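# Fold glasses, close them in their case

## Task

Fold both temple arms of the glasses resting in the open case, close the lid with the glasses inside, and leave the case lying flat on the table, all of it still true with the grippers released and clear.

## Robot and tools

Robot: two 6-joint arms, left_arm and right_arm, each ending in a parallel two-finger gripper with a fisheye wrist camera. Base positions in the scene frame: left_arm (-0.036, +0.314, 0) m, right_arm (+0.032, -0.329, 0) m. The scene frame has its origin on the tabletop midway between the arms, +z up, +x pointing out across the table, and left_arm on the +y side. The arm names are labels only and do not mean left or right in any picture.

Gripper frame: fingers extend along the gripper's +z, and they open and close along its y axis. The reported end_effector_position is the spot between the finger pads, roughly 1 cm short of the tips.

execute_actions takes "actions", a list holding zero or one entry, plus an optional "pictures" boolean. An empty list changes nothing and just reports the state. A motion entry is {"rows": [...], "steps": n}, with 1 to 15 rows and n up to 15 (default 15). Each step lasts 1/30 s and uses one row, and the final row repeats if rows run out. A wait entry is {"steps": n} alone, n up to 300, counted from the previous result, so your reply time is included. A refused call sends nothing to the robot.

Each row is 14 numbers, each in [-1, 1]: dx, dy, dz, rx, ry, rz, opening for left_arm, then the same seven for right_arm. Both arms are always included. The first six of each arm are an offset, not a pose. They are expressed in that gripper's own axes and measured from its pose in the latest result that reported it. Before any result in the scene, and for later calls within the same reply, the offset is from wherever the gripper is when the action begins. Every row in an action uses that same reference, so rows do not add up. Scale: 1.0 equals 0.6 m for dx, dy, dz, or 180 degrees for rotation. rx, ry, rz together form one rotation vector. Opening is absolute, not an offset: +1 is fully open (0.094 m) and -1 is closed. An all-zero offset is not a pause; it pulls the arm back to its reference pose.

Each control step, the commanded pose is clamped to within 70 mm and 16 degrees of the measured pose, and damped inverse kinematics chase it, favouring position over orientation. After an action ends, an arm only carries on to its last clamped pose, so large moves may need several calls. Check the reported pose each time. Arms usually finish about a centimetre or more too low. To hold an arm still, send the correction back to its desired pose in your first call of a reply and zeros in later calls. Raise the aim if it keeps sagging.

move takes "target", one 14-number row with the same layout, reference and scale as above. It also takes an optional "speed", the top path speed in m/s from 0.002 to 0.5 (default 0.25); turning is capped at twice that figure in rad/s. Both grippers follow straight paths that finish together, lasting 0.5 to 10 s; longer paths are cut off at 10 s. The opening is sent at the start. Paths do not avoid obstacles or the other arm. Grippers lag and may overshoot the speed, especially when an arm is nearly straight. The result includes pictures, each gripper's distance from its target, and a "move:" line. That line gives an ending (done, off_target, moving, held, fault) and any limits: paced means the sent pose was clipped, and held means a check blocked some steps. If only one arm is named, the other finished.

wait takes "seconds" from 0 to 10 and sends no new command. zoom_image takes "camera" (cam_left_wrist or cam_right_wrist) and "region" [x0, y0, x1, y1] in pixels of that camera's latest 616x616 image, with (0,0) at the top left and at most 504x504 pixels. read_manual only gives licence text. finished_scene takes "scene" (the current scene number), ends it irreversibly and grades it. Ending a reply without any tool call ends everything.

Results: the state line lists each gripper's position (m) and quat_wxyz in the scene frame. Reported positions can be off, more at long reach. "pose unreachable" means the clearance check changed or blocked that arm's command. HELD flags steps where your row was not fully sent. "Hand target" shows where the controller is now driving each gripper. grip_measured is the measured finger opening on the command scale, with errors of about 1 mm. The last Joint positions value is the opening in metres. Joint torques are noisy and biased. MOTOR HOT appears at 85 °C; at 100 °C an OVER-TEMPERATURE FAULT drops that arm. FAULT lines report arm stops. Camera calibration (fisheye intrinsics, world-to-camera transforms) is printed and updated when it changes.

Joint ranges (rad): waist -2.880 to 2.880, shoulder 0 to 3.142, elbow 0 to 3.019, wrist pitch -1.693 to 1.571, wrist yaw -1.571 to 1.571, wrist roll -2.094 to 2.094.

Gripping: to hold something, command an opening about 0.03 under grip_measured, or less for a lighter hold. Pads give roughly 50 to 62 N and less on parts under 2 mm thick. Objects may be tugged or pushed now and then.

Avoid: arms striking or shoving each other, knocking anything off the table, fast contacts (speed raises impact), and targets set far past a contact, which press harder. Also avoid drops and slams. The simulation keeps running while you think. Before finishing, release the case and move clear, so the folded glasses and the closed, flat case stay put on their own.

Each tool is called after "Emit:" as name(argument=value, ...), one argument or row to a line, values as JSON.

## Session

Emit:
execute_actions(
  actions=[],
)

Scene clock: 0.00 s of 5000.00 s.
left_arm: end_effector_position=(+0.5439, +0.4462, +0.2366) grip_measured=+1.000 end_effector_quat_wxyz=(+0.647, -0.609, +0.453, +0.076) | right_arm: end_effector_position=(+0.4955, -0.1239, +0.3908) grip_measured=+1.000 end_effector_quat_wxyz=(+0.180, -0.104, +0.731, +0.650)
Joint positions: left_arm=[-0.104  1.629  1.02   0.294 -1.057 -1.091  0.094] | right_arm=[ 0.085  1.341  1.135 -0.21  -1.342  0.753  0.094]
Joint velocities: left_arm=[ 0.005 -0.015 -0.012 -0.012 -0.037 -0.022  0.   ] | right_arm=[-0.005  0.005 -0.002 -0.012 -0.051 -0.051  0.   ]
Joint torques (N m, as the arm reports them, + toward a larger angle): no reading
Motor temperatures (°C, as the motors report them): left_arm=[23 24 28 23 22 25] | right_arm=[21 26 26 24 22 22]
Hand target (left_arm): +0.550, +0.446, +0.255; +0.656, -0.611, +0.439, +0.063
Hand target (right_arm): +0.499, -0.124, +0.404; +0.191, -0.114, +0.728, +0.649
camera_calibration (this result's frames):
cam_left_wrist: T_world_to_cam=[[0.656851, -0.226967, 0.71905, -0.424597], [0.186718, -0.874959, -0.446747, 0.396525], [0.730536, 0.427705, -0.532339, -0.338718], [0, 0, 0, 1]] pos_world=[0.452304, 0.395445, 0.302139]
cam_right_wrist: T_world_to_cam=[[0.37063, -0.119532, -0.921057, 0.160675], [-0.817233, -0.51318, -0.262253, 0.449715], [-0.44132, 0.849917, -0.287885, 0.563745], [0, 0, 0, 1]] pos_world=[0.556763, -0.229146, 0.428224]

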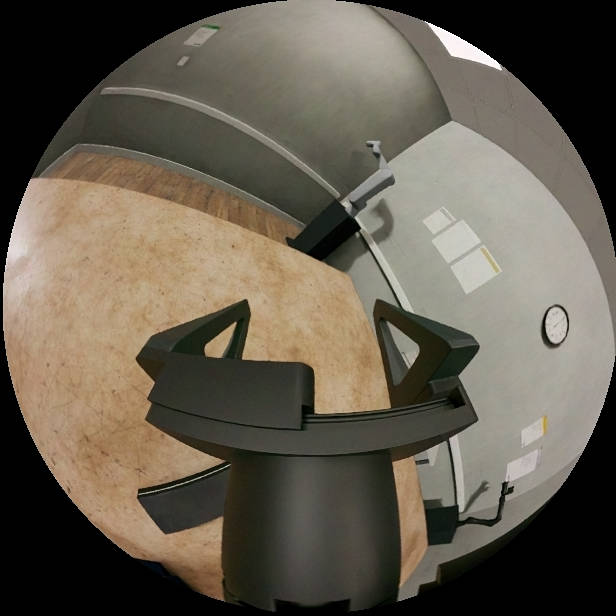

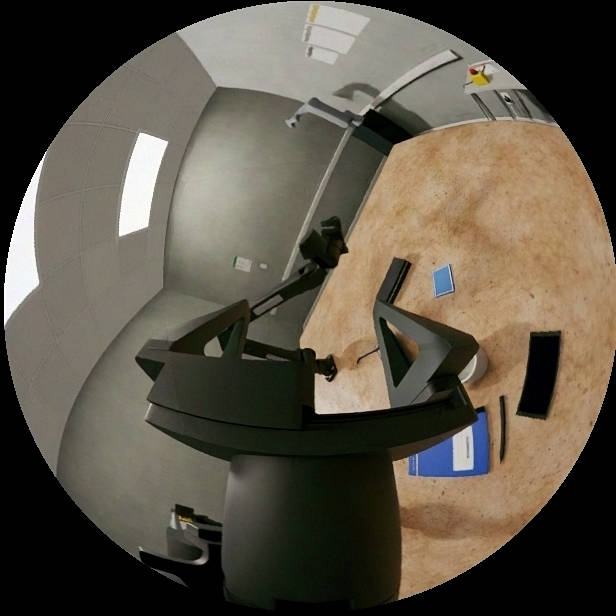

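Emit:
move(
  target=[-0.113,0.225,-0.565,0.06,0.508,0.478,-1,0.445,-0.078,0.013,0.456,0.126,0.073,-1],
  speed=0.35,
)

Scene clock: 10.03 s of 5000.00 s.
left_arm: end_effector_position=(+0.2360, +0.2300, +0.2217) grip_measured=-0.994 end_effector_quat_wxyz=(-0.023, -0.008, +1.000, +0.011) | right_arm: end_effector_position=(+0.2688, -0.1006, +0.2384) grip_measured=-0.996 end_effector_quat_wxyz=(+0.002, -0.002, +1.000, +0.002)
Joint positions: left_arm=[-0.377  1.117  1.029 -1.534 -0.007 -0.319  0.   ] | right_arm=[ 0.772  1.197  1.135 -1.503 -0.     0.764  0.   ]
Joint velocities: left_arm=[ 0.005 -0.005 -0.012 -0.007 -0.007  0.022 -0.001] | right_arm=[ 0.015 -0.005  0.012  0.012  0.051 -0.007 -0.   ]
Joint torques (N m, as the arm reports them, + toward a larger angle): left_arm=[ 0.66 -4.25 14.57 -0.13 -0.04  0.07] | right_arm=[ 0.97 -5.16  9.44 -0.07  0.28  0.09]
Motor temperatures (°C, as the motors report them): left_arm=[23 25 30 23 22 25] | right_arm=[21 26 30 24 22 22]
Hand target (left_arm): +0.250, +0.224, +0.243; -0.003, +0.000, +1.000, +0.003
Hand target (right_arm): +0.271, -0.098, +0.240; +0.001, +0.003, +1.000, -0.001
Off the commanded pose (left_arm): 0.023 m, 3 deg.
Off the commanded pose (right_arm): 0.003 m, 1 deg.
After step 90, 3.33 s passed at rest.
move: off_target (left_arm)
camera_calibration (this result's frames):
cam_left_wrist: T_world_to_cam=[[0.0197905, -0.998893, -0.0426774, 0.236028], [-0.779215, -0.0421554, 0.625337, 0.0569528], [-0.626444, 0.0208792, -0.779187, 0.439308], [0, 0, 0, 1]] pos_world=[0.314909, 0.228996, 0.316762]
cam_right_wrist: T_world_to_cam=[[-0.0140887, -0.999734, -0.0182711, -0.0932781], [-0.812021, 0.00077704, 0.583628, 0.0850438], [-0.583459, 0.0230591, -0.811815, 0.479986], [0, 0, 0, 1]] pos_world=[0.347795, -0.104387, 0.338322]

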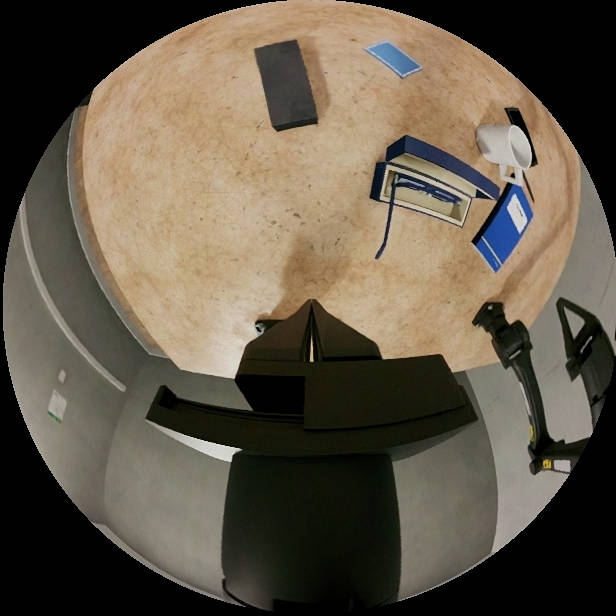

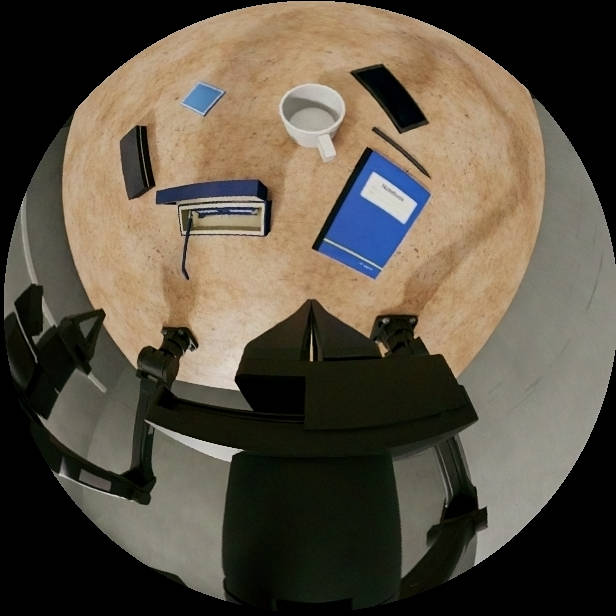

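Emit:
move(
  target=[-0.04,-0.075,0.22,0.1,-0.22,0,-1,-0.068,0.05,0.245,-0.22,0,0,-1],
)

Scene clock: 20.37 s of 5000.00 s.
left_arm: end_effector_position=(+0.2478, +0.1899, +0.0860) grip_measured=-0.994 end_effector_quat_wxyz=(+0.304, -0.011, +0.943, -0.139) | right_arm: end_effector_position=(+0.3082, -0.0700, +0.0943) grip_measured=-0.996 end_effector_quat_wxyz=(-0.003, +0.000, +0.941, +0.339)
Joint positions: left_arm=[-0.482  0.835  0.345 -0.4    0.006 -0.433  0.   ] | right_arm=[ 0.5    1.269  0.666 -0.599 -0.599  0.611  0.   ]
Joint velocities: left_arm=[-0.005 -0.005 -0.012 -0.007  0.081 -0.022 -0.   ] | right_arm=[ 0.005 -0.005  0.002 -0.007 -0.007 -0.051  0.001]
Joint torques (N m, as the arm reports them, + toward a larger angle): left_arm=[ 0.41 -1.86  8.91  2.17 -0.27 -0.13] | right_arm=[ 0.31 -4.96  7.12  1.49 -0.5  -0.19]
Motor temperatures (°C, as the motors report them): left_arm=[23 25 33 23 22 25] | right_arm=[21 26 30 24 22 22]
Hand target (left_arm): +0.251, +0.186, +0.091; +0.315, -0.013, +0.938, -0.146
Hand target (right_arm): +0.311, -0.071, +0.092; -0.000, -0.004, +0.940, +0.341
Off the commanded pose (left_arm): 0.007 m, 2 deg.
Off the commanded pose (right_arm): 0.003 m, 1 deg.
After step 90, 5.30 s passed at rest.
move: done
camera_calibration (this result's frames):
cam_left_wrist: T_world_to_cam=[[-0.0481883, -0.965523, 0.25582, 0.174816], [-0.998725, 0.0504346, 0.00222413, 0.23971], [-0.0150497, -0.255387, -0.966722, 0.258865], [0, 0, 0, 1]] pos_world=[0.251724, 0.222809, 0.204995]
cam_right_wrist: T_world_to_cam=[[-0.021579, -0.761712, -0.647556, 0.0135399], [-0.805916, -0.370044, 0.462134, 0.184783], [-0.591637, 0.531848, -0.605891, 0.403956], [0, 0, 0, 1]] pos_world=[0.388206, -0.136152, 0.168126]

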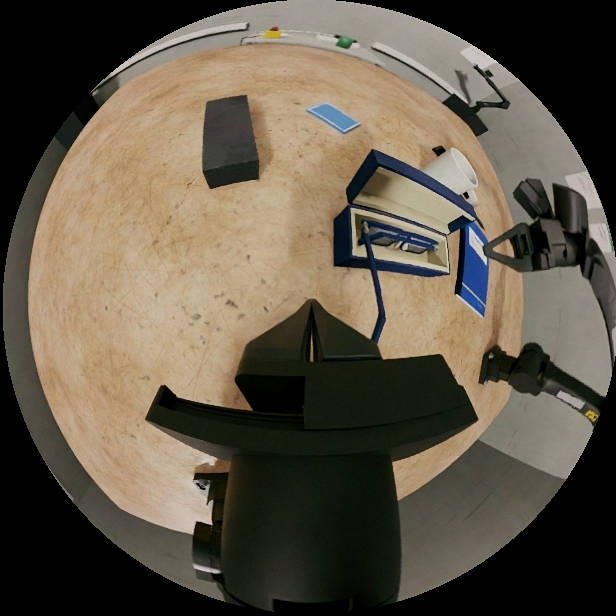

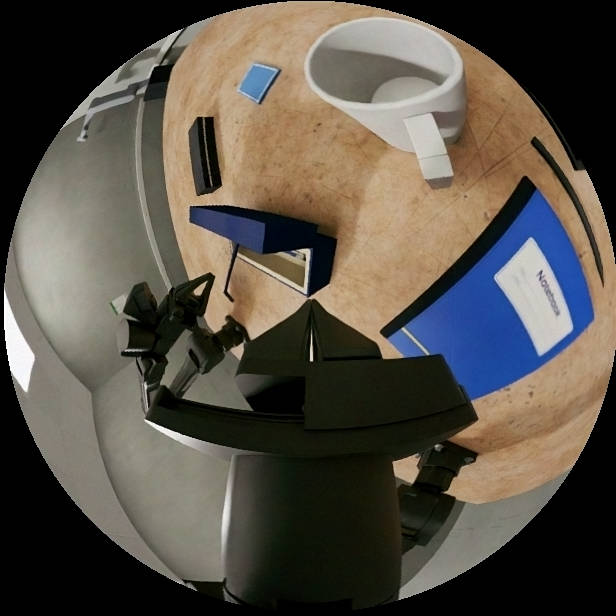

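Emit:
move(
  target=[0.045,-0.013,0.065,0,0,0,-1,-0.01,0.04,0.085,0,0,0,-1],
  speed=0.07,
)

Scene clock: 26.20 s of 5000.00 s.
left_arm: end_effector_position=(+0.2461, +0.1713, +0.0419) grip_measured=-0.994 end_effector_quat_wxyz=(+0.299, -0.008, +0.944, -0.136) | right_arm: end_effector_position=(+0.3020, -0.0293, +0.0630) grip_measured=-0.996 end_effector_quat_wxyz=(-0.013, -0.001, +0.943, +0.332)
Joint positions: left_arm=[-0.567  1.007  0.287 -0.182 -0.047 -0.494  0.   ] | right_arm=[ 0.616  1.381  0.666 -0.444 -0.555  0.73   0.   ]
Joint velocities: left_arm=[-0.015  0.005 -0.027  0.002  0.007  0.007 -0.001] | right_arm=[ 0.005 -0.005 -0.007 -0.027  0.051  0.037 -0.   ]
Joint torques (N m, as the arm reports them, + toward a larger angle): left_arm=[ 0.52 -1.6   7.45  2.29 -0.31 -0.09] | right_arm=[ 1.11 -5.79  9.29  1.55 -0.1   0.04]
Motor temperatures (°C, as the motors report them): left_arm=[23 24 32 24 22 25] | right_arm=[21 26 30 24 22 22]
Hand target (left_arm): +0.247, +0.169, +0.042; +0.303, -0.011, +0.942, -0.140
Hand target (right_arm): +0.313, -0.019, +0.070; -0.003, -0.000, +0.941, +0.339
Off the commanded pose (left_arm): 0.002 m, 1 deg.
Off the commanded pose (right_arm): 0.017 m, 1 deg.
After step 90, 1.67 s passed at rest.
move: off_target (right_arm)
camera_calibration (this result's frames):
cam_left_wrist: T_world_to_cam=[[-0.0501552, -0.967164, 0.249156, 0.169061], [-0.998431, 0.05477, 0.0116193, 0.237791], [-0.0248841, -0.248183, -0.968394, 0.212736], [0, 0, 0, 1]] pos_world=[0.251191, 0.203283, 0.161126]
cam_right_wrist: T_world_to_cam=[[-0.026777, -0.770794, -0.636522, 0.0247746], [-0.794904, -0.369683, 0.481106, 0.204803], [-0.606144, 0.518856, -0.602808, 0.363488], [0, 0, 0, 1]] pos_world=[0.383788, -0.0937897, 0.136351]

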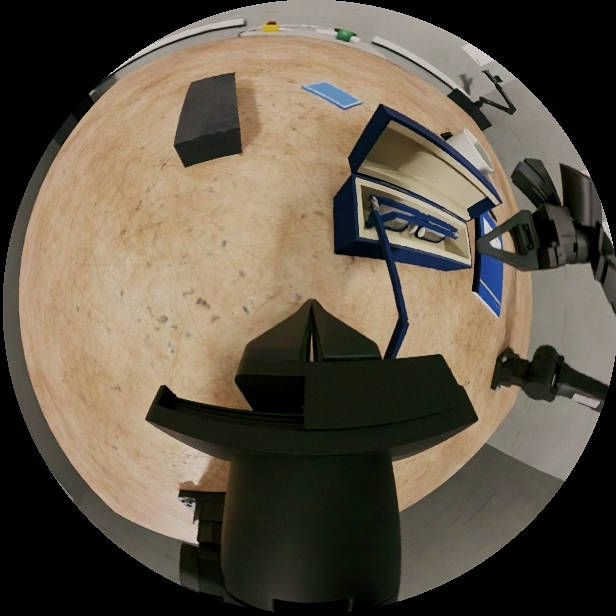

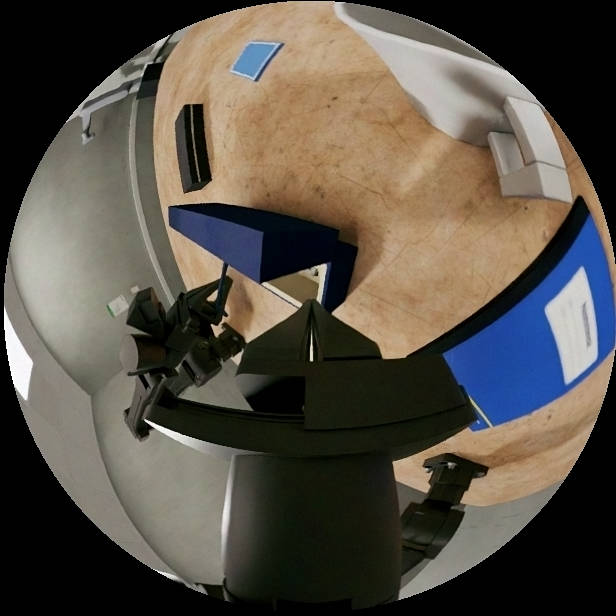

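Emit:
move(
  target=[-0.035,-0.17,0.03,0,0,0,-1,-0.02,-0.014,0.04,0,0,0,-1],
  speed=0.05,
)

Scene clock: 34.17 s of 5000.00 s.
left_arm: end_effector_position=(+0.2494, +0.0855, +0.0480) grip_measured=-0.994 end_effector_quat_wxyz=(+0.287, -0.005, +0.949, -0.127) | right_arm: end_effector_position=(+0.3089, -0.0240, +0.0417) grip_measured=-0.996 end_effector_quat_wxyz=(-0.015, +0.001, +0.943, +0.332)
Joint positions: left_arm=[-0.848  1.198  0.446 -0.211 -0.212 -0.717  0.   ] | right_arm=[ 0.616  1.455  0.666 -0.372 -0.557  0.733  0.   ]
Joint velocities: left_arm=[-0.015 -0.005  0.002  0.007  0.066 -0.066 -0.   ] | right_arm=[-0.005 -0.005  0.007 -0.012 -0.007 -0.007 -0.   ]
Joint torques (N m, as the arm reports them, + toward a larger angle): left_arm=[ 0.57 -3.75 12.17  0.91 -0.44 -0.16] | right_arm=[ 0.88 -5.93  7.29  1.51 -0.18 -0.09]
Motor temperatures (°C, as the motors report them): left_arm=[23 24 32 24 22 25] | right_arm=[21 26 30 24 22 22]
Hand target (left_arm): +0.263, +0.069, +0.066; +0.298, -0.009, +0.944, -0.140
Hand target (right_arm): +0.313, -0.021, +0.039; -0.013, -0.001, +0.943, +0.332
Off the commanded pose (left_arm): 0.029 m, 2 deg.
Off the commanded pose (right_arm): 0.006 m, 0 deg.
After step 90, 2.57 s passed at rest.
move: off_target (left_arm)
camera_calibration (this result's frames):
cam_left_wrist: T_world_to_cam=[[-0.0487963, -0.971647, 0.231346, 0.0856219], [-0.997541, 0.0590776, 0.0377196, 0.243959], [-0.0503175, -0.228937, -0.97214, 0.202323], [0, 0, 0, 1]] pos_world=[0.257717, 0.115101, 0.167676]
cam_right_wrist: T_world_to_cam=[[-0.0305025, -0.770409, -0.636819, 0.0166149], [-0.79319, -0.369023, 0.484428, 0.221849], [-0.608209, 0.519895, -0.599825, 0.352629], [0, 0, 0, 1]] pos_world=[0.390948, -0.0886624, 0.114626]

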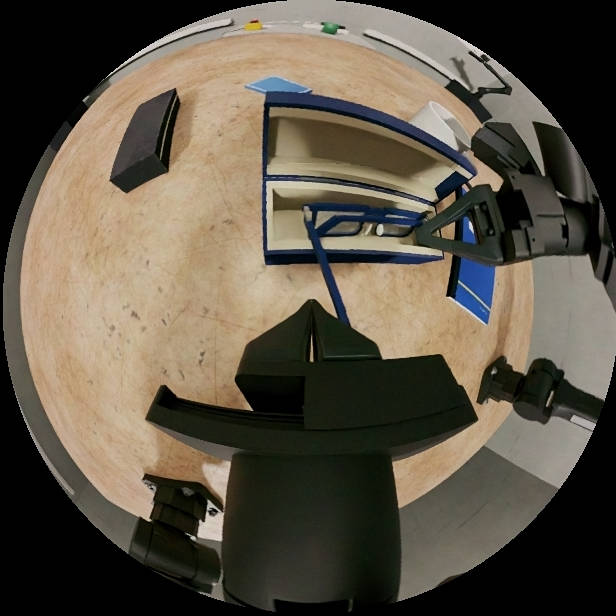

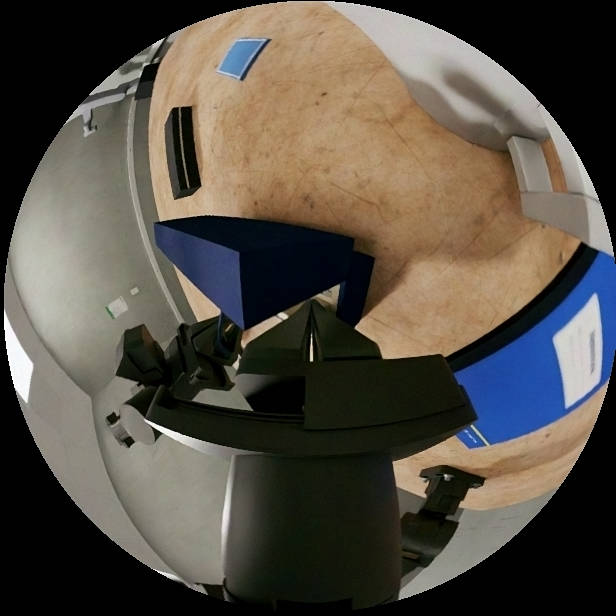

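Emit:
move(
  target=[-0.005,-0.1,0.017,0.1,0,0,-1,0,-0.022,0.015,0,0,0,-1],
  speed=0.05,
)

Scene clock: 43.33 s of 5000.00 s.
left_arm: end_effector_position=(+0.2517, +0.0264, +0.0566) grip_measured=-0.994 end_effector_quat_wxyz=(+0.278, +0.034, +0.921, -0.271) | right_arm: end_effector_position=(+0.3103, -0.0236, +0.0385) grip_measured=-0.996 end_effector_quat_wxyz=(-0.009, -0.001, +0.941, +0.338)
Joint positions: left_arm=[-0.848  1.273  0.435  0.066  0.026 -0.711  0.   ] | right_arm=[ 0.614  1.462  0.656 -0.338 -0.559  0.733  0.   ]
Joint velocities: left_arm=[ 0.005 -0.015 -0.017  0.002  0.066 -0.007 -0.001] | right_arm=[ 0.015 -0.015  0.007 -0.002  0.007  0.051  0.   ]
Joint torques (N m, as the arm reports them, + toward a larger angle): left_arm=[ 1.3  -4.49  6.69  2.54 -0.01  0.13] | right_arm=[ 0.16 -5.67  5.5   1.56 -0.37 -0.19]
Motor temperatures (°C, as the motors report them): left_arm=[23 24 32 24 22 25] | right_arm=[21 27 30 24 22 22]
Hand target (left_arm): +0.253, +0.025, +0.055; +0.282, +0.039, +0.918, -0.274
Hand target (right_arm): +0.308, -0.029, +0.027; -0.015, +0.001, +0.943, +0.332
Off the commanded pose (left_arm): 0.002 m, 1 deg.
Off the commanded pose (right_arm): 0.013 m, 1 deg.
After step 90, 2.80 s passed at rest.
move: off_target (right_arm)
camera_calibration (this result's frames):
cam_left_wrist: T_world_to_cam=[[-0.199002, -0.859954, 0.469976, 0.0476418], [-0.97534, 0.220501, -0.00951964, 0.24224], [-0.0954437, -0.460281, -0.882628, 0.209644], [0, 0, 0, 1]] pos_world=[0.265757, 0.0840508, 0.164954]
cam_right_wrist: T_world_to_cam=[[-0.0234015, -0.763426, -0.645471, 0.0132411], [-0.799546, -0.373299, 0.470504, 0.227004], [-0.600148, 0.527095, -0.601659, 0.349137], [0, 0, 0, 1]] pos_world=[0.391345, -0.0891792, 0.111802]

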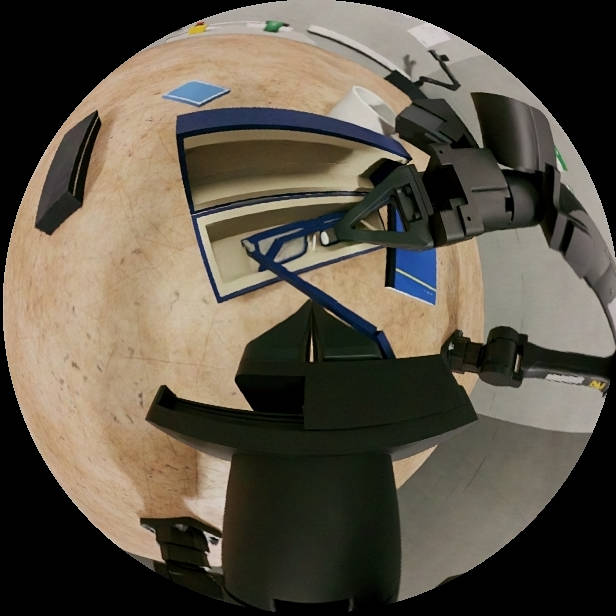

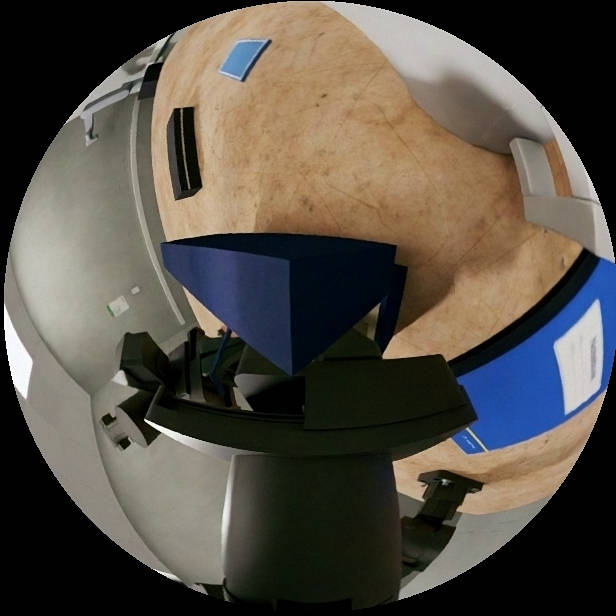

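Emit:
move(
  target=[0,0,0,0,0,0,-1,0.0,0,-0.13,0,0,0,-1],
  speed=0.06,
)

Emit:
zoom_image(
  camera="cam_left_wrist",
  region=[160,100,460,380],
)

Scene clock: 49.57 s of 5000.00 s.
left_arm: end_effector_position=(+0.2517, +0.0264, +0.0566) grip_measured=-0.994 end_effector_quat_wxyz=(+0.278, +0.034, +0.921, -0.271) | right_arm: end_effector_position=(+0.3000, -0.0774, +0.0835) grip_measured=-0.996 end_effector_quat_wxyz=(-0.025, +0.009, +0.944, +0.328)
Joint positions: left_arm=[-0.848  1.273  0.435  0.066  0.026 -0.711  0.   ] | right_arm=[ 0.491  1.283  0.656 -0.631 -0.603  0.603  0.   ]
Joint velocities: left_arm=[-0.015 -0.005  0.007 -0.012 -0.007  0.022  0.   ] | right_arm=[-0.015  0.015 -0.002  0.007 -0.022  0.007  0.001]
Joint torques (N m, as the arm reports them, + toward a larger angle): left_arm=[ 1.12 -4.96  7.13  1.48 -0.15 -0.01] | right_arm=[ 0.34 -6.56  9.61  0.59 -0.46 -0.18]
Motor temperatures (°C, as the motors report them): left_arm=[23 24 31 24 22 25] | right_arm=[21 27 29 24 22 22]
Hand target (left_arm): +0.252, +0.026, +0.057; +0.278, +0.034, +0.921, -0.271
Hand target (right_arm): +0.312, -0.074, +0.099; -0.008, -0.001, +0.941, +0.337
Off the commanded pose (left_arm): 0.000 m, 0 deg.
Off the commanded pose (right_arm): 0.020 m, 2 deg.
After step 90, 1.63 s passed at rest.
move: off_target (right_arm)
camera_calibration (this result's frames):
cam_left_wrist: T_world_to_cam=[[-0.199002, -0.859954, 0.469976, 0.0476418], [-0.97534, 0.220501, -0.00951964, 0.24224], [-0.0954437, -0.460281, -0.882628, 0.209644], [0, 0, 0, 1]] pos_world=[0.265757, 0.0840508, 0.164954]
cam_right_wrist: T_world_to_cam=[[-0.0527124, -0.776226, -0.628247, 0.00735874], [-0.783568, -0.35786, 0.507895, 0.170794], [-0.619066, 0.519047, -0.589362, 0.402376], [0, 0, 0, 1]] pos_world=[0.383314, -0.142019, 0.155023]

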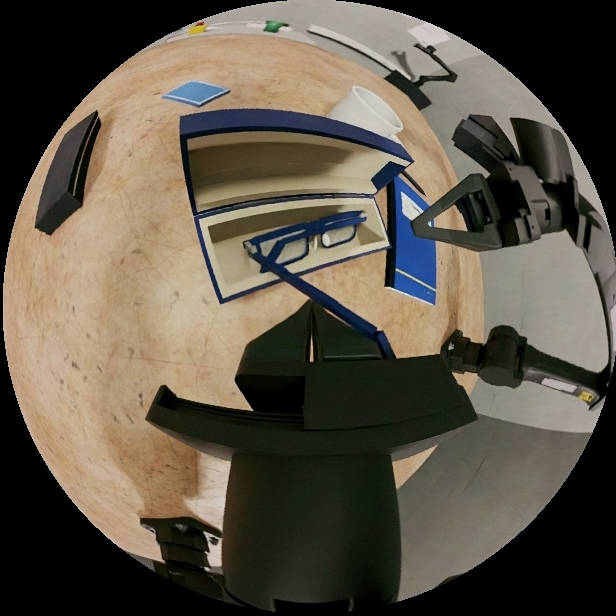

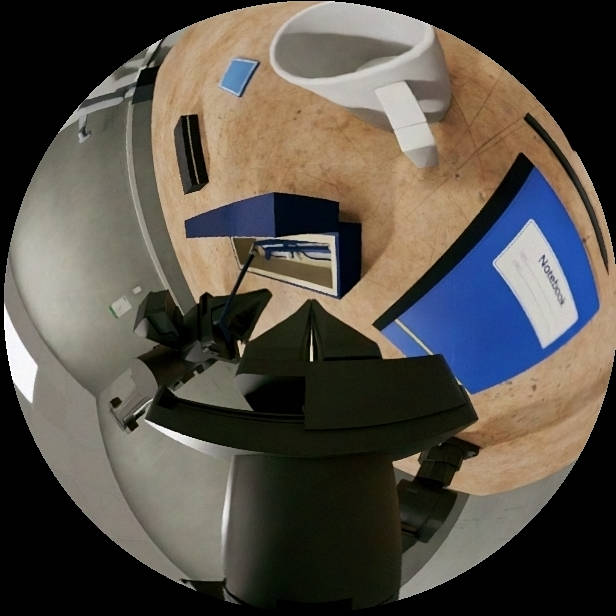

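Region (160, 100, 460, 380) of cam_left_wrist's 616x616 image, scaled by 1.680, with more detail than that image has; it fills the top 470 rows of this view, and the rest is white.

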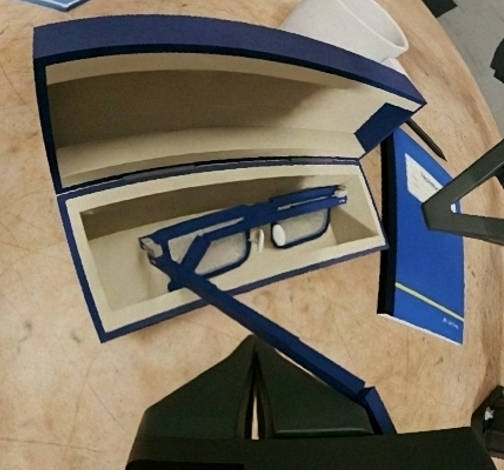

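Emit:
move(
  target=[0,0,0,0,0,0,-1,-0.025,-0.05,-0.018,0,0,0,-1],
  speed=0.08,
)

Emit:
move(
  target=[0,0,0,0,0,0,-1,-0.005,-0.03,0.055,0,0,0,-1],
  speed=0.06,
)

Emit:
move(
  target=[-0.06,-0.092,0.037,0,0,0,-1,0,0,0,0,0,0,-1],
  speed=0.04,
)

Scene clock: 59.70 s of 5000.00 s.
left_arm: end_effector_position=(+0.2517, +0.0264, +0.0566) grip_measured=-0.994 end_effector_quat_wxyz=(+0.278, +0.034, +0.921, -0.271) | right_arm: end_effector_position=(+0.3160, -0.1064, +0.0773) grip_measured=-0.996 end_effector_quat_wxyz=(-0.018, +0.011, +0.944, +0.330)
Joint positions: left_arm=[-0.848  1.273  0.435  0.066  0.026 -0.711  0.   ] | right_arm=[ 0.386  1.304  0.656 -0.662 -0.629  0.491  0.   ]
Joint velocities: left_arm=[ 0.005  0.005  0.022 -0.007 -0.007 -0.022 -0.001] | right_arm=[-0.005 -0.024  0.012 -0.022 -0.022 -0.037  0.001]
Joint torques (N m, as the arm reports them, + toward a larger angle): left_arm=[ 1.13 -5.04  7.22  1.43 -0.16  0.01] | right_arm=[ 0.54 -4.39  7.14  0.41 -0.54 -0.18]
Motor temperatures (°C, as the motors report them): left_arm=[23 24 31 24 22 25] | right_arm=[21 27 31 24 23 22]
Hand target (left_arm): +0.252, +0.026, +0.057; +0.278, +0.034, +0.921, -0.271
Hand target (right_arm): +0.315, -0.108, +0.073; -0.025, +0.009, +0.944, +0.328
Off the commanded pose (left_arm): 0.000 m, 0 deg.
Off the commanded pose (right_arm): 0.005 m, 1 deg.
After step 90, 6.27 s passed at rest.
move: done
camera_calibration (this result's frames):
cam_left_wrist: T_world_to_cam=[[-0.199002, -0.859954, 0.469976, 0.0476418], [-0.97534, 0.220501, -0.00951964, 0.24224], [-0.0954437, -0.460281, -0.882628, 0.209644], [0, 0, 0, 1]] pos_world=[0.265757, 0.0840508, 0.164954]
cam_right_wrist: T_world_to_cam=[[-0.0518703, -0.77288, -0.632429, -0.0178007], [-0.793486, -0.352627, 0.496018, 0.180716], [-0.606374, 0.527552, -0.594979, 0.421048], [0, 0, 0, 1]] pos_world=[0.397785, -0.172157, 0.149618]

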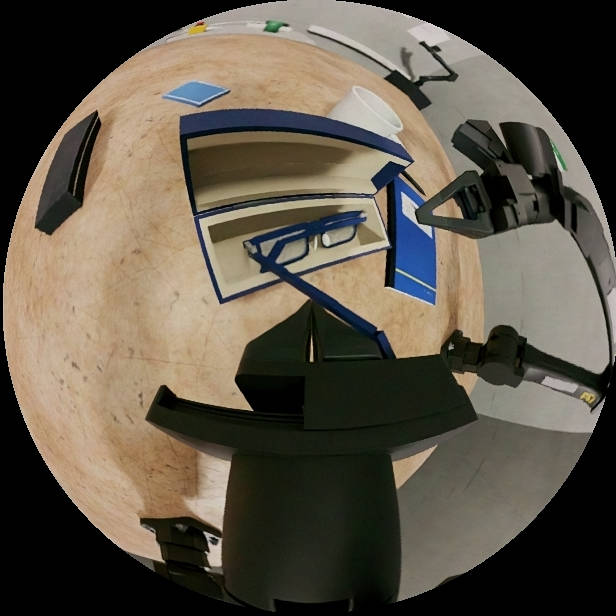

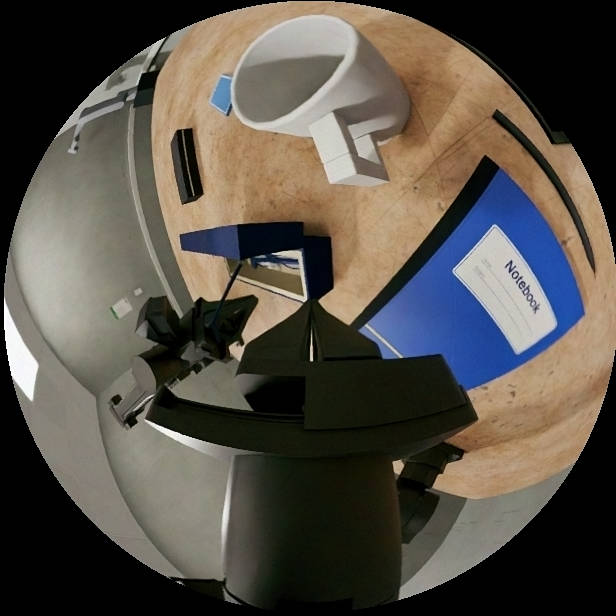

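Scene clock: 60.63 s of 5000.00 s.
left_arm: end_effector_position=(+0.2517, +0.0264, +0.0566) grip_measured=-0.994 end_effector_quat_wxyz=(+0.278, +0.034, +0.921, -0.271) | right_arm: end_effector_position=(+0.3202, -0.1017, +0.0460) grip_measured=-0.996 end_effector_quat_wxyz=(-0.012, +0.008, +0.943, +0.333)
Joint positions: left_arm=[-0.848  1.273  0.435  0.066  0.026 -0.711  0.   ] | right_arm=[ 0.394  1.386  0.622 -0.528 -0.628  0.498  0.   ]
Joint velocities: left_arm=[ 0.005  0.005 -0.012  0.002  0.037  0.037 -0.   ] | right_arm=[ 0.015  0.005 -0.027  0.002 -0.066  0.037  0.001]
Joint torques (N m, as the arm reports them, + toward a larger angle): left_arm=[ 1.36 -4.98  7.14  1.45 -0.14  0.  ] | right_arm=[ 1.37 -5.4   6.21  1.26 -0.19 -0.01]
Motor temperatures (°C, as the motors report them): left_arm=[23 24 31 24 22 25] | right_arm=[21 27 31 24 22 22]
Hand target (left_arm): +0.252, +0.026, +0.057; +0.278, +0.034, +0.921, -0.271
Hand target (right_arm): +0.318, -0.100, +0.040; -0.018, +0.011, +0.944, +0.330
Off the commanded pose (left_arm): 0.000 m, 0 deg.
Off the commanded pose (right_arm): 0.007 m, 1 deg.
move: done
camera_calibration (this result's frames):
cam_left_wrist: T_world_to_cam=[[-0.199002, -0.859954, 0.469976, 0.0476418], [-0.97534, 0.220501, -0.00951964, 0.24224], [-0.0954437, -0.460281, -0.882628, 0.209644], [0, 0, 0, 1]] pos_world=[0.265757, 0.0840508, 0.164954]
cam_right_wrist: T_world_to_cam=[[-0.0422183, -0.769112, -0.637718, -0.0362365], [-0.798506, -0.357662, 0.484216, 0.202853], [-0.600504, 0.529665, -0.599041, 0.401014], [0, 0, 0, 1]] pos_world=[0.40126, -0.16772, 0.11889]

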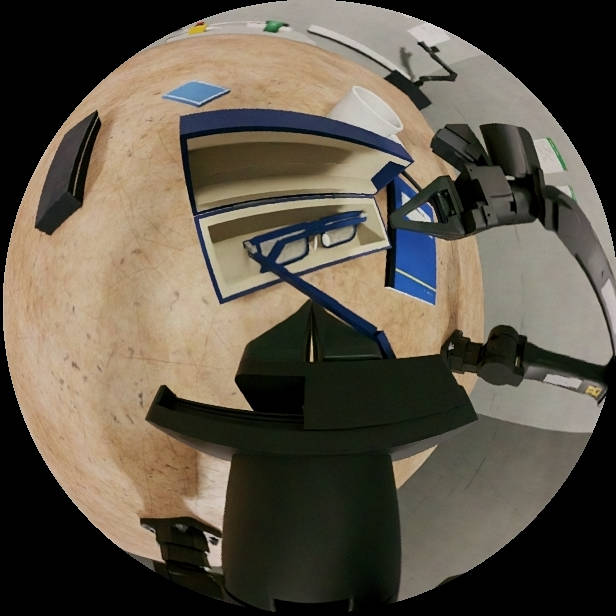

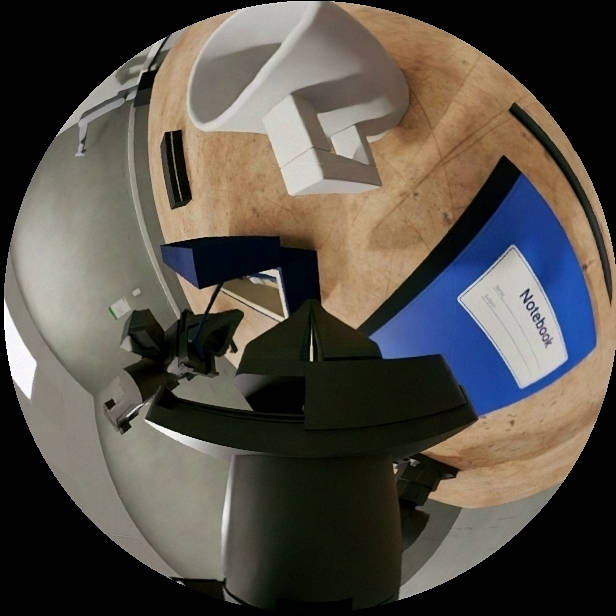

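Scene clock: 62.67 s of 5000.00 s.
left_arm: end_effector_position=(+0.2681, -0.0123, +0.0707) grip_measured=-0.994 end_effector_quat_wxyz=(+0.270, +0.036, +0.926, -0.262) | right_arm: end_effector_position=(+0.3202, -0.1017, +0.0460) grip_measured=-0.996 end_effector_quat_wxyz=(-0.012, +0.008, +0.943, +0.333)
Joint positions: left_arm=[-0.898  1.343  0.566 -0.023 -0.011 -0.743  0.   ] | right_arm=[ 0.394  1.386  0.622 -0.528 -0.628  0.498  0.   ]
Joint velocities: left_arm=[-0.005 -0.005 -0.002  0.007 -0.007  0.007 -0.   ] | right_arm=[ 0.005  0.005 -0.007 -0.012 -0.095  0.051 -0.001]
Joint torques (N m, as the arm reports them, + toward a larger angle): left_arm=[ 0.32 -5.76 11.91  1.07 -0.29 -0.06] | right_arm=[ 0.77 -6.27  6.47  0.79 -0.36 -0.08]
Motor temperatures (°C, as the motors report them): left_arm=[23 24 31 24 22 25] | right_arm=[21 27 30 24 22 22]
Hand target (left_arm): +0.279, -0.029, +0.087; +0.278, +0.034, +0.920, -0.273
Hand target (right_arm): +0.320, -0.102, +0.046; -0.012, +0.008, +0.943, +0.333
Off the commanded pose (left_arm): 0.027 m, 2 deg.
Off the commanded pose (right_arm): 0.000 m, 0 deg.
move: off_target (left_arm)
camera_calibration (this result's frames):
cam_left_wrist: T_world_to_cam=[[-0.193589, -0.869548, 0.454323, 0.0105315], [-0.974848, 0.222616, 0.0106885, 0.2653], [-0.110434, -0.440826, -0.890773, 0.210649], [0, 0, 0, 1]] pos_world=[0.283929, 0.042957, 0.18002]
cam_right_wrist: T_world_to_cam=[[-0.0422183, -0.769112, -0.637718, -0.0362365], [-0.798506, -0.357662, 0.484216, 0.202853], [-0.600504, 0.529665, -0.599041, 0.401014], [0, 0, 0, 1]] pos_world=[0.40126, -0.16772, 0.11889]

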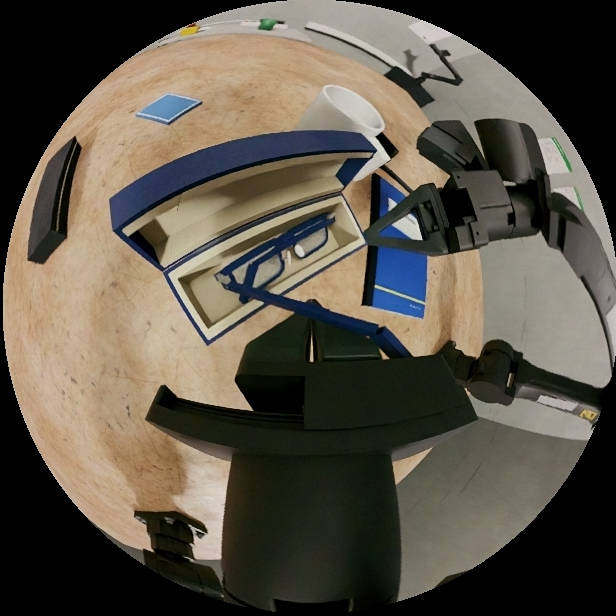

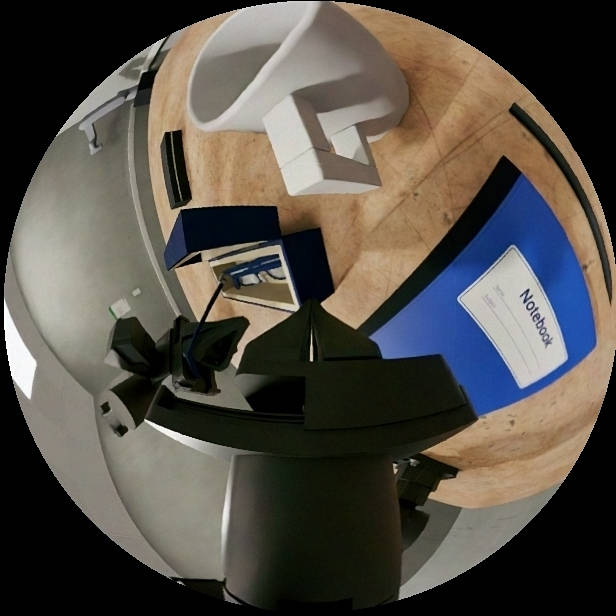

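Emit:
move(
  target=[0.017,0.092,-0.077,0,0,0,-1,-0.01,0.07,-0.115,0,0,0,-1],
  speed=0.06,
)

Emit:
move(
  target=[0.017,0.05,-0.05,0,0,0,-1,0,0,0,0.176,-0.156,-0.169,-0.4],
)

Scene clock: 75.20 s of 5000.00 s.
left_arm: end_effector_position=(+0.2510, +0.0558, +0.0719) grip_measured=-0.994 end_effector_quat_wxyz=(+0.269, +0.033, +0.926, -0.261) | right_arm: end_effector_position=(+0.3101, -0.1164, +0.1047) grip_measured=-0.996 end_effector_quat_wxyz=(-0.037, +0.018, +0.946, +0.322)
Joint positions: left_arm=[-0.772  1.159  0.425 -0.072  0.075 -0.657  0.   ] | right_arm=[ 0.363  1.25   0.704 -0.825 -0.634  0.463  0.   ]
Joint velocities: left_arm=[-0.005 -0.015 -0.032  0.012  0.007  0.007 -0.001] | right_arm=[-0.015 -0.005 -0.002  0.002  0.037 -0.051 -0.001]
Joint torques (N m, as the arm reports them, + toward a larger angle): left_arm=[ 1.86 -5.31  7.46  1.06 -0.01  0.13] | right_arm=[ 0.1  -5.91 11.16  0.26 -0.54 -0.13]
Motor temperatures (°C, as the motors report them): left_arm=[23 24 33 24 22 25] | right_arm=[21 27 30 24 22 22]
Hand target (left_arm): +0.250, +0.059, +0.074; +0.271, +0.036, +0.926, -0.260
Hand target (right_arm): +0.328, -0.113, +0.126; -0.012, +0.008, +0.943, +0.333
Off the commanded pose (left_arm): 0.003 m, 0 deg.
Off the commanded pose (right_arm): 0.028 m, 3 deg.
After step 90, 7.83 s passed at rest.
move: off_target (right_arm)
camera_calibration (this result's frames):
cam_left_wrist: T_world_to_cam=[[-0.187706, -0.870625, 0.454728, 0.0644762], [-0.975803, 0.218146, 0.0148631, 0.233721], [-0.112137, -0.440935, -0.890506, 0.240327], [0, 0, 0, 1]] pos_world=[0.267117, 0.111118, 0.18122]
cam_right_wrist: T_world_to_cam=[[-0.0776041, -0.782939, -0.617239, -0.00333339], [-0.772138, -0.344452, 0.533999, 0.149326], [-0.630698, 0.518035, -0.577806, 0.443664], [0, 0, 0, 1]] pos_world=[0.39486, -0.181007, 0.174554]

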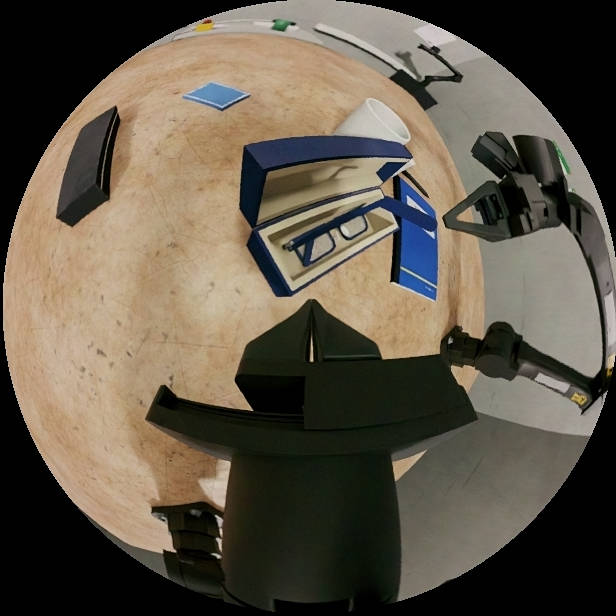

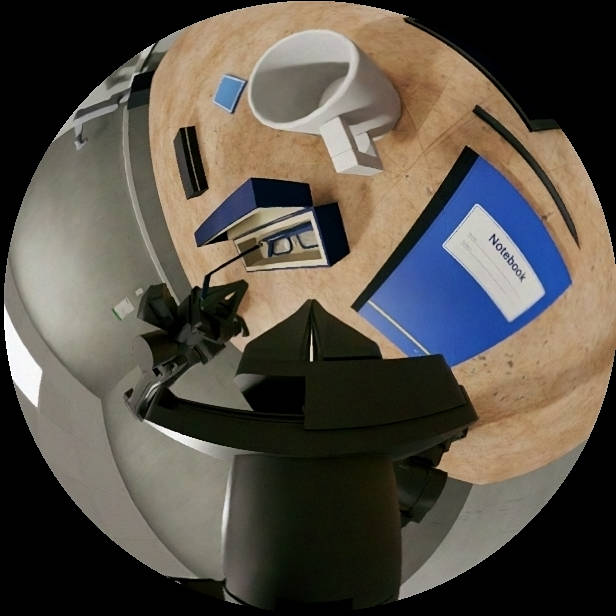

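Scene clock: 77.40 s of 5000.00 s.
left_arm: end_effector_position=(+0.2358, +0.0935, +0.0740) grip_measured=-0.994 end_effector_quat_wxyz=(+0.268, +0.031, +0.927, -0.261) | right_arm: end_effector_position=(+0.3092, -0.1171, +0.1011) grip_measured=-0.402 end_effector_quat_wxyz=(+0.259, -0.153, +0.953, +0.039)
Joint positions: left_arm=[-0.69   1.022  0.351 -0.142  0.133 -0.601  0.   ] | right_arm=[ 0.767  1.065  0.575 -0.597  0.223  0.39   0.028]
Joint velocities: left_arm=[-0.015 -0.015  0.007 -0.017 -0.022 -0.007 -0.   ] | right_arm=[ 0.015 -0.005  0.022  0.012  0.037 -0.007 -0.002]
Joint torques (N m, as the arm reports them, + toward a larger angle): left_arm=[ 1.97 -3.17  7.74  1.02  0.03  0.14] | right_arm=[ 1.25 -4.83  7.61  1.72  0.39 -0.12]
Motor temperatures (°C, as the motors report them): left_arm=[23 24 32 24 22 25] | right_arm=[21 27 30 24 22 22]
Hand target (left_arm): +0.235, +0.097, +0.075; +0.269, +0.034, +0.927, -0.260
Hand target (right_arm): +0.309, -0.115, +0.105; +0.269, -0.160, +0.949, +0.043
Off the commanded pose (left_arm): 0.003 m, 0 deg.
Off the commanded pose (right_arm): 0.004 m, 1 deg.
move: done
camera_calibration (this result's frames):
cam_left_wrist: T_world_to_cam=[[-0.183886, -0.870655, 0.456229, 0.0925134], [-0.976299, 0.215672, 0.018078, 0.21067], [-0.114135, -0.442091, -0.889679, 0.257559], [0, 0, 0, 1]] pos_world=[0.252086, 0.148976, 0.183129]
cam_right_wrist: T_world_to_cam=[[0.302654, -0.952942, -0.0173646, -0.204222], [-0.94799, -0.302866, 0.0979156, 0.253591], [-0.0985671, -0.0131731, -0.995043, 0.256762], [0, 0, 0, 1]] pos_world=[0.327518, -0.114426, 0.227113]

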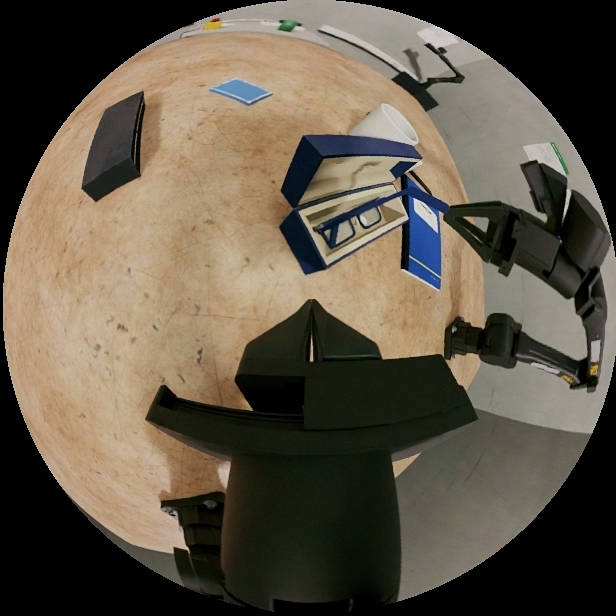

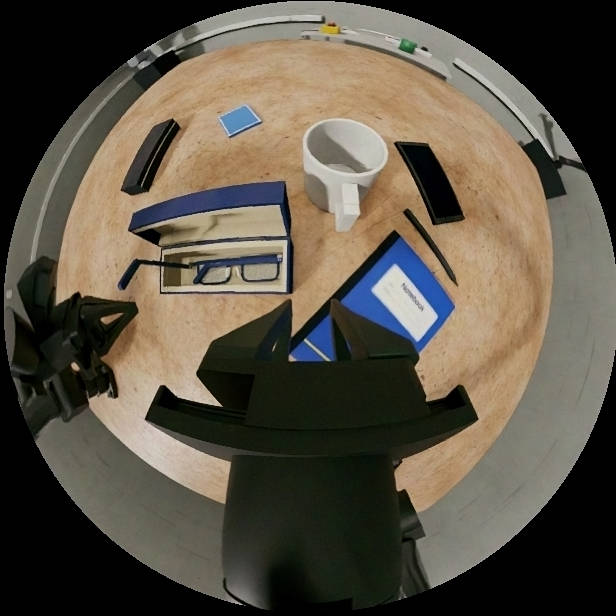

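Emit:
move(
  target=[-0.153,-0.025,0,-0.19,0,-0.08,-1,-0.015,-0.015,0.12,-0.1,0,0,-1],
  speed=0.12,
)

Scene clock: 94.50 s of 5000.00 s.
left_arm: end_effector_position=(+0.2978, +0.1012, +0.1077) grip_measured=-0.994 end_effector_quat_wxyz=(+0.223, -0.157, +0.962, +0.003) | right_arm: end_effector_position=(+0.3541, -0.1105, +0.0488) grip_measured=-0.996 end_effector_quat_wxyz=(+0.232, -0.188, +0.935, +0.189)
Joint positions: left_arm=[-0.788  1.302  0.811 -0.785 -0.344 -0.986  0.   ] | right_arm=[ 0.508  1.277  0.526 -0.246 -0.213  0.17   0.   ]
Joint velocities: left_arm=[-0.015 -0.024  0.007 -0.002 -0.051 -0.037 -0.   ] | right_arm=[ 0.005 -0.005  0.007 -0.007 -0.037 -0.007  0.   ]
Joint torques (N m, as the arm reports them, + toward a larger angle): left_arm=[ 0.25 -5.93 13.18  0.13 -0.54 -0.16] | right_arm=[ 0.2  -4.09  6.48  1.92 -0.26 -0.18]
Motor temperatures (°C, as the motors report them): left_arm=[23 24 32 24 22 25] | right_arm=[21 26 30 24 22 22]
Hand target (left_arm): +0.311, +0.086, +0.126; +0.234, -0.162, +0.959, -0.011
Hand target (right_arm): +0.354, -0.113, +0.043; +0.231, -0.191, +0.935, +0.188
Off the commanded pose (left_arm): 0.028 m, 2 deg.
Off the commanded pose (right_arm): 0.006 m, 0 deg.
After step 90, 11.03 s passed at rest.
move: off_target (left_arm)
camera_calibration (this result's frames):
cam_left_wrist: T_world_to_cam=[[0.316307, -0.947461, 0.0476136, -0.00193192], [-0.934899, -0.30281, 0.185124, 0.291065], [-0.16098, -0.10307, -0.981561, 0.287634], [0, 0, 0, 1]] pos_world=[0.31903, 0.115953, 0.228539]
cam_right_wrist: T_world_to_cam=[[0.429339, -0.85634, -0.286967, -0.233502], [-0.881233, -0.466778, 0.0744765, 0.262714], [-0.197727, 0.220909, -0.955041, 0.268339], [0, 0, 0, 1]] pos_world=[0.384822, -0.136606, 0.169701]

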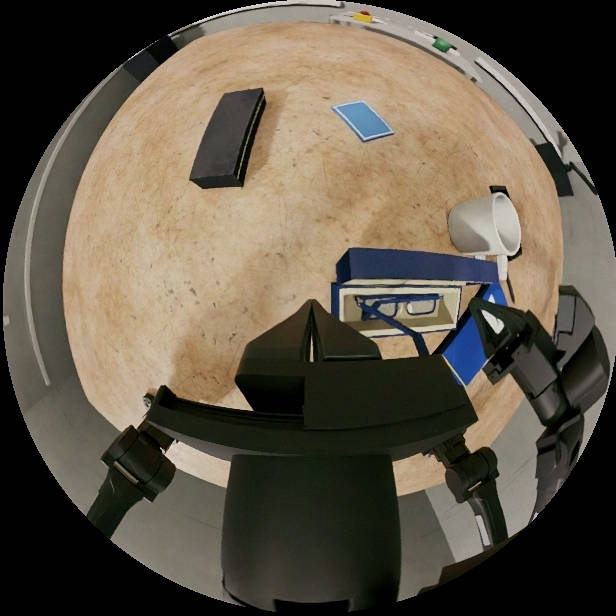

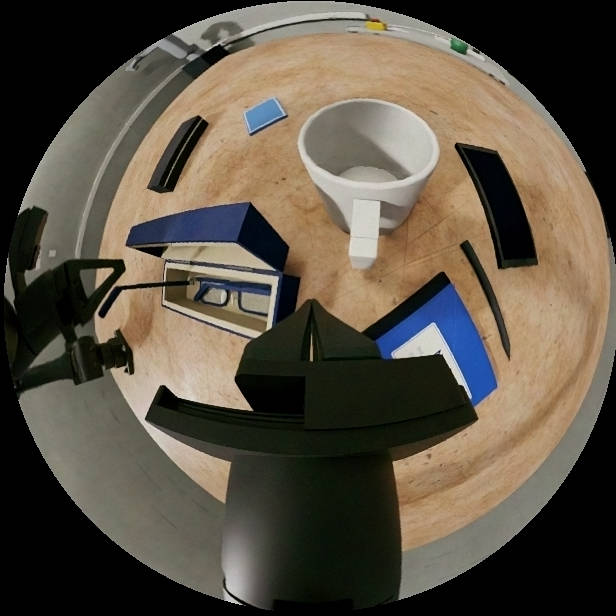

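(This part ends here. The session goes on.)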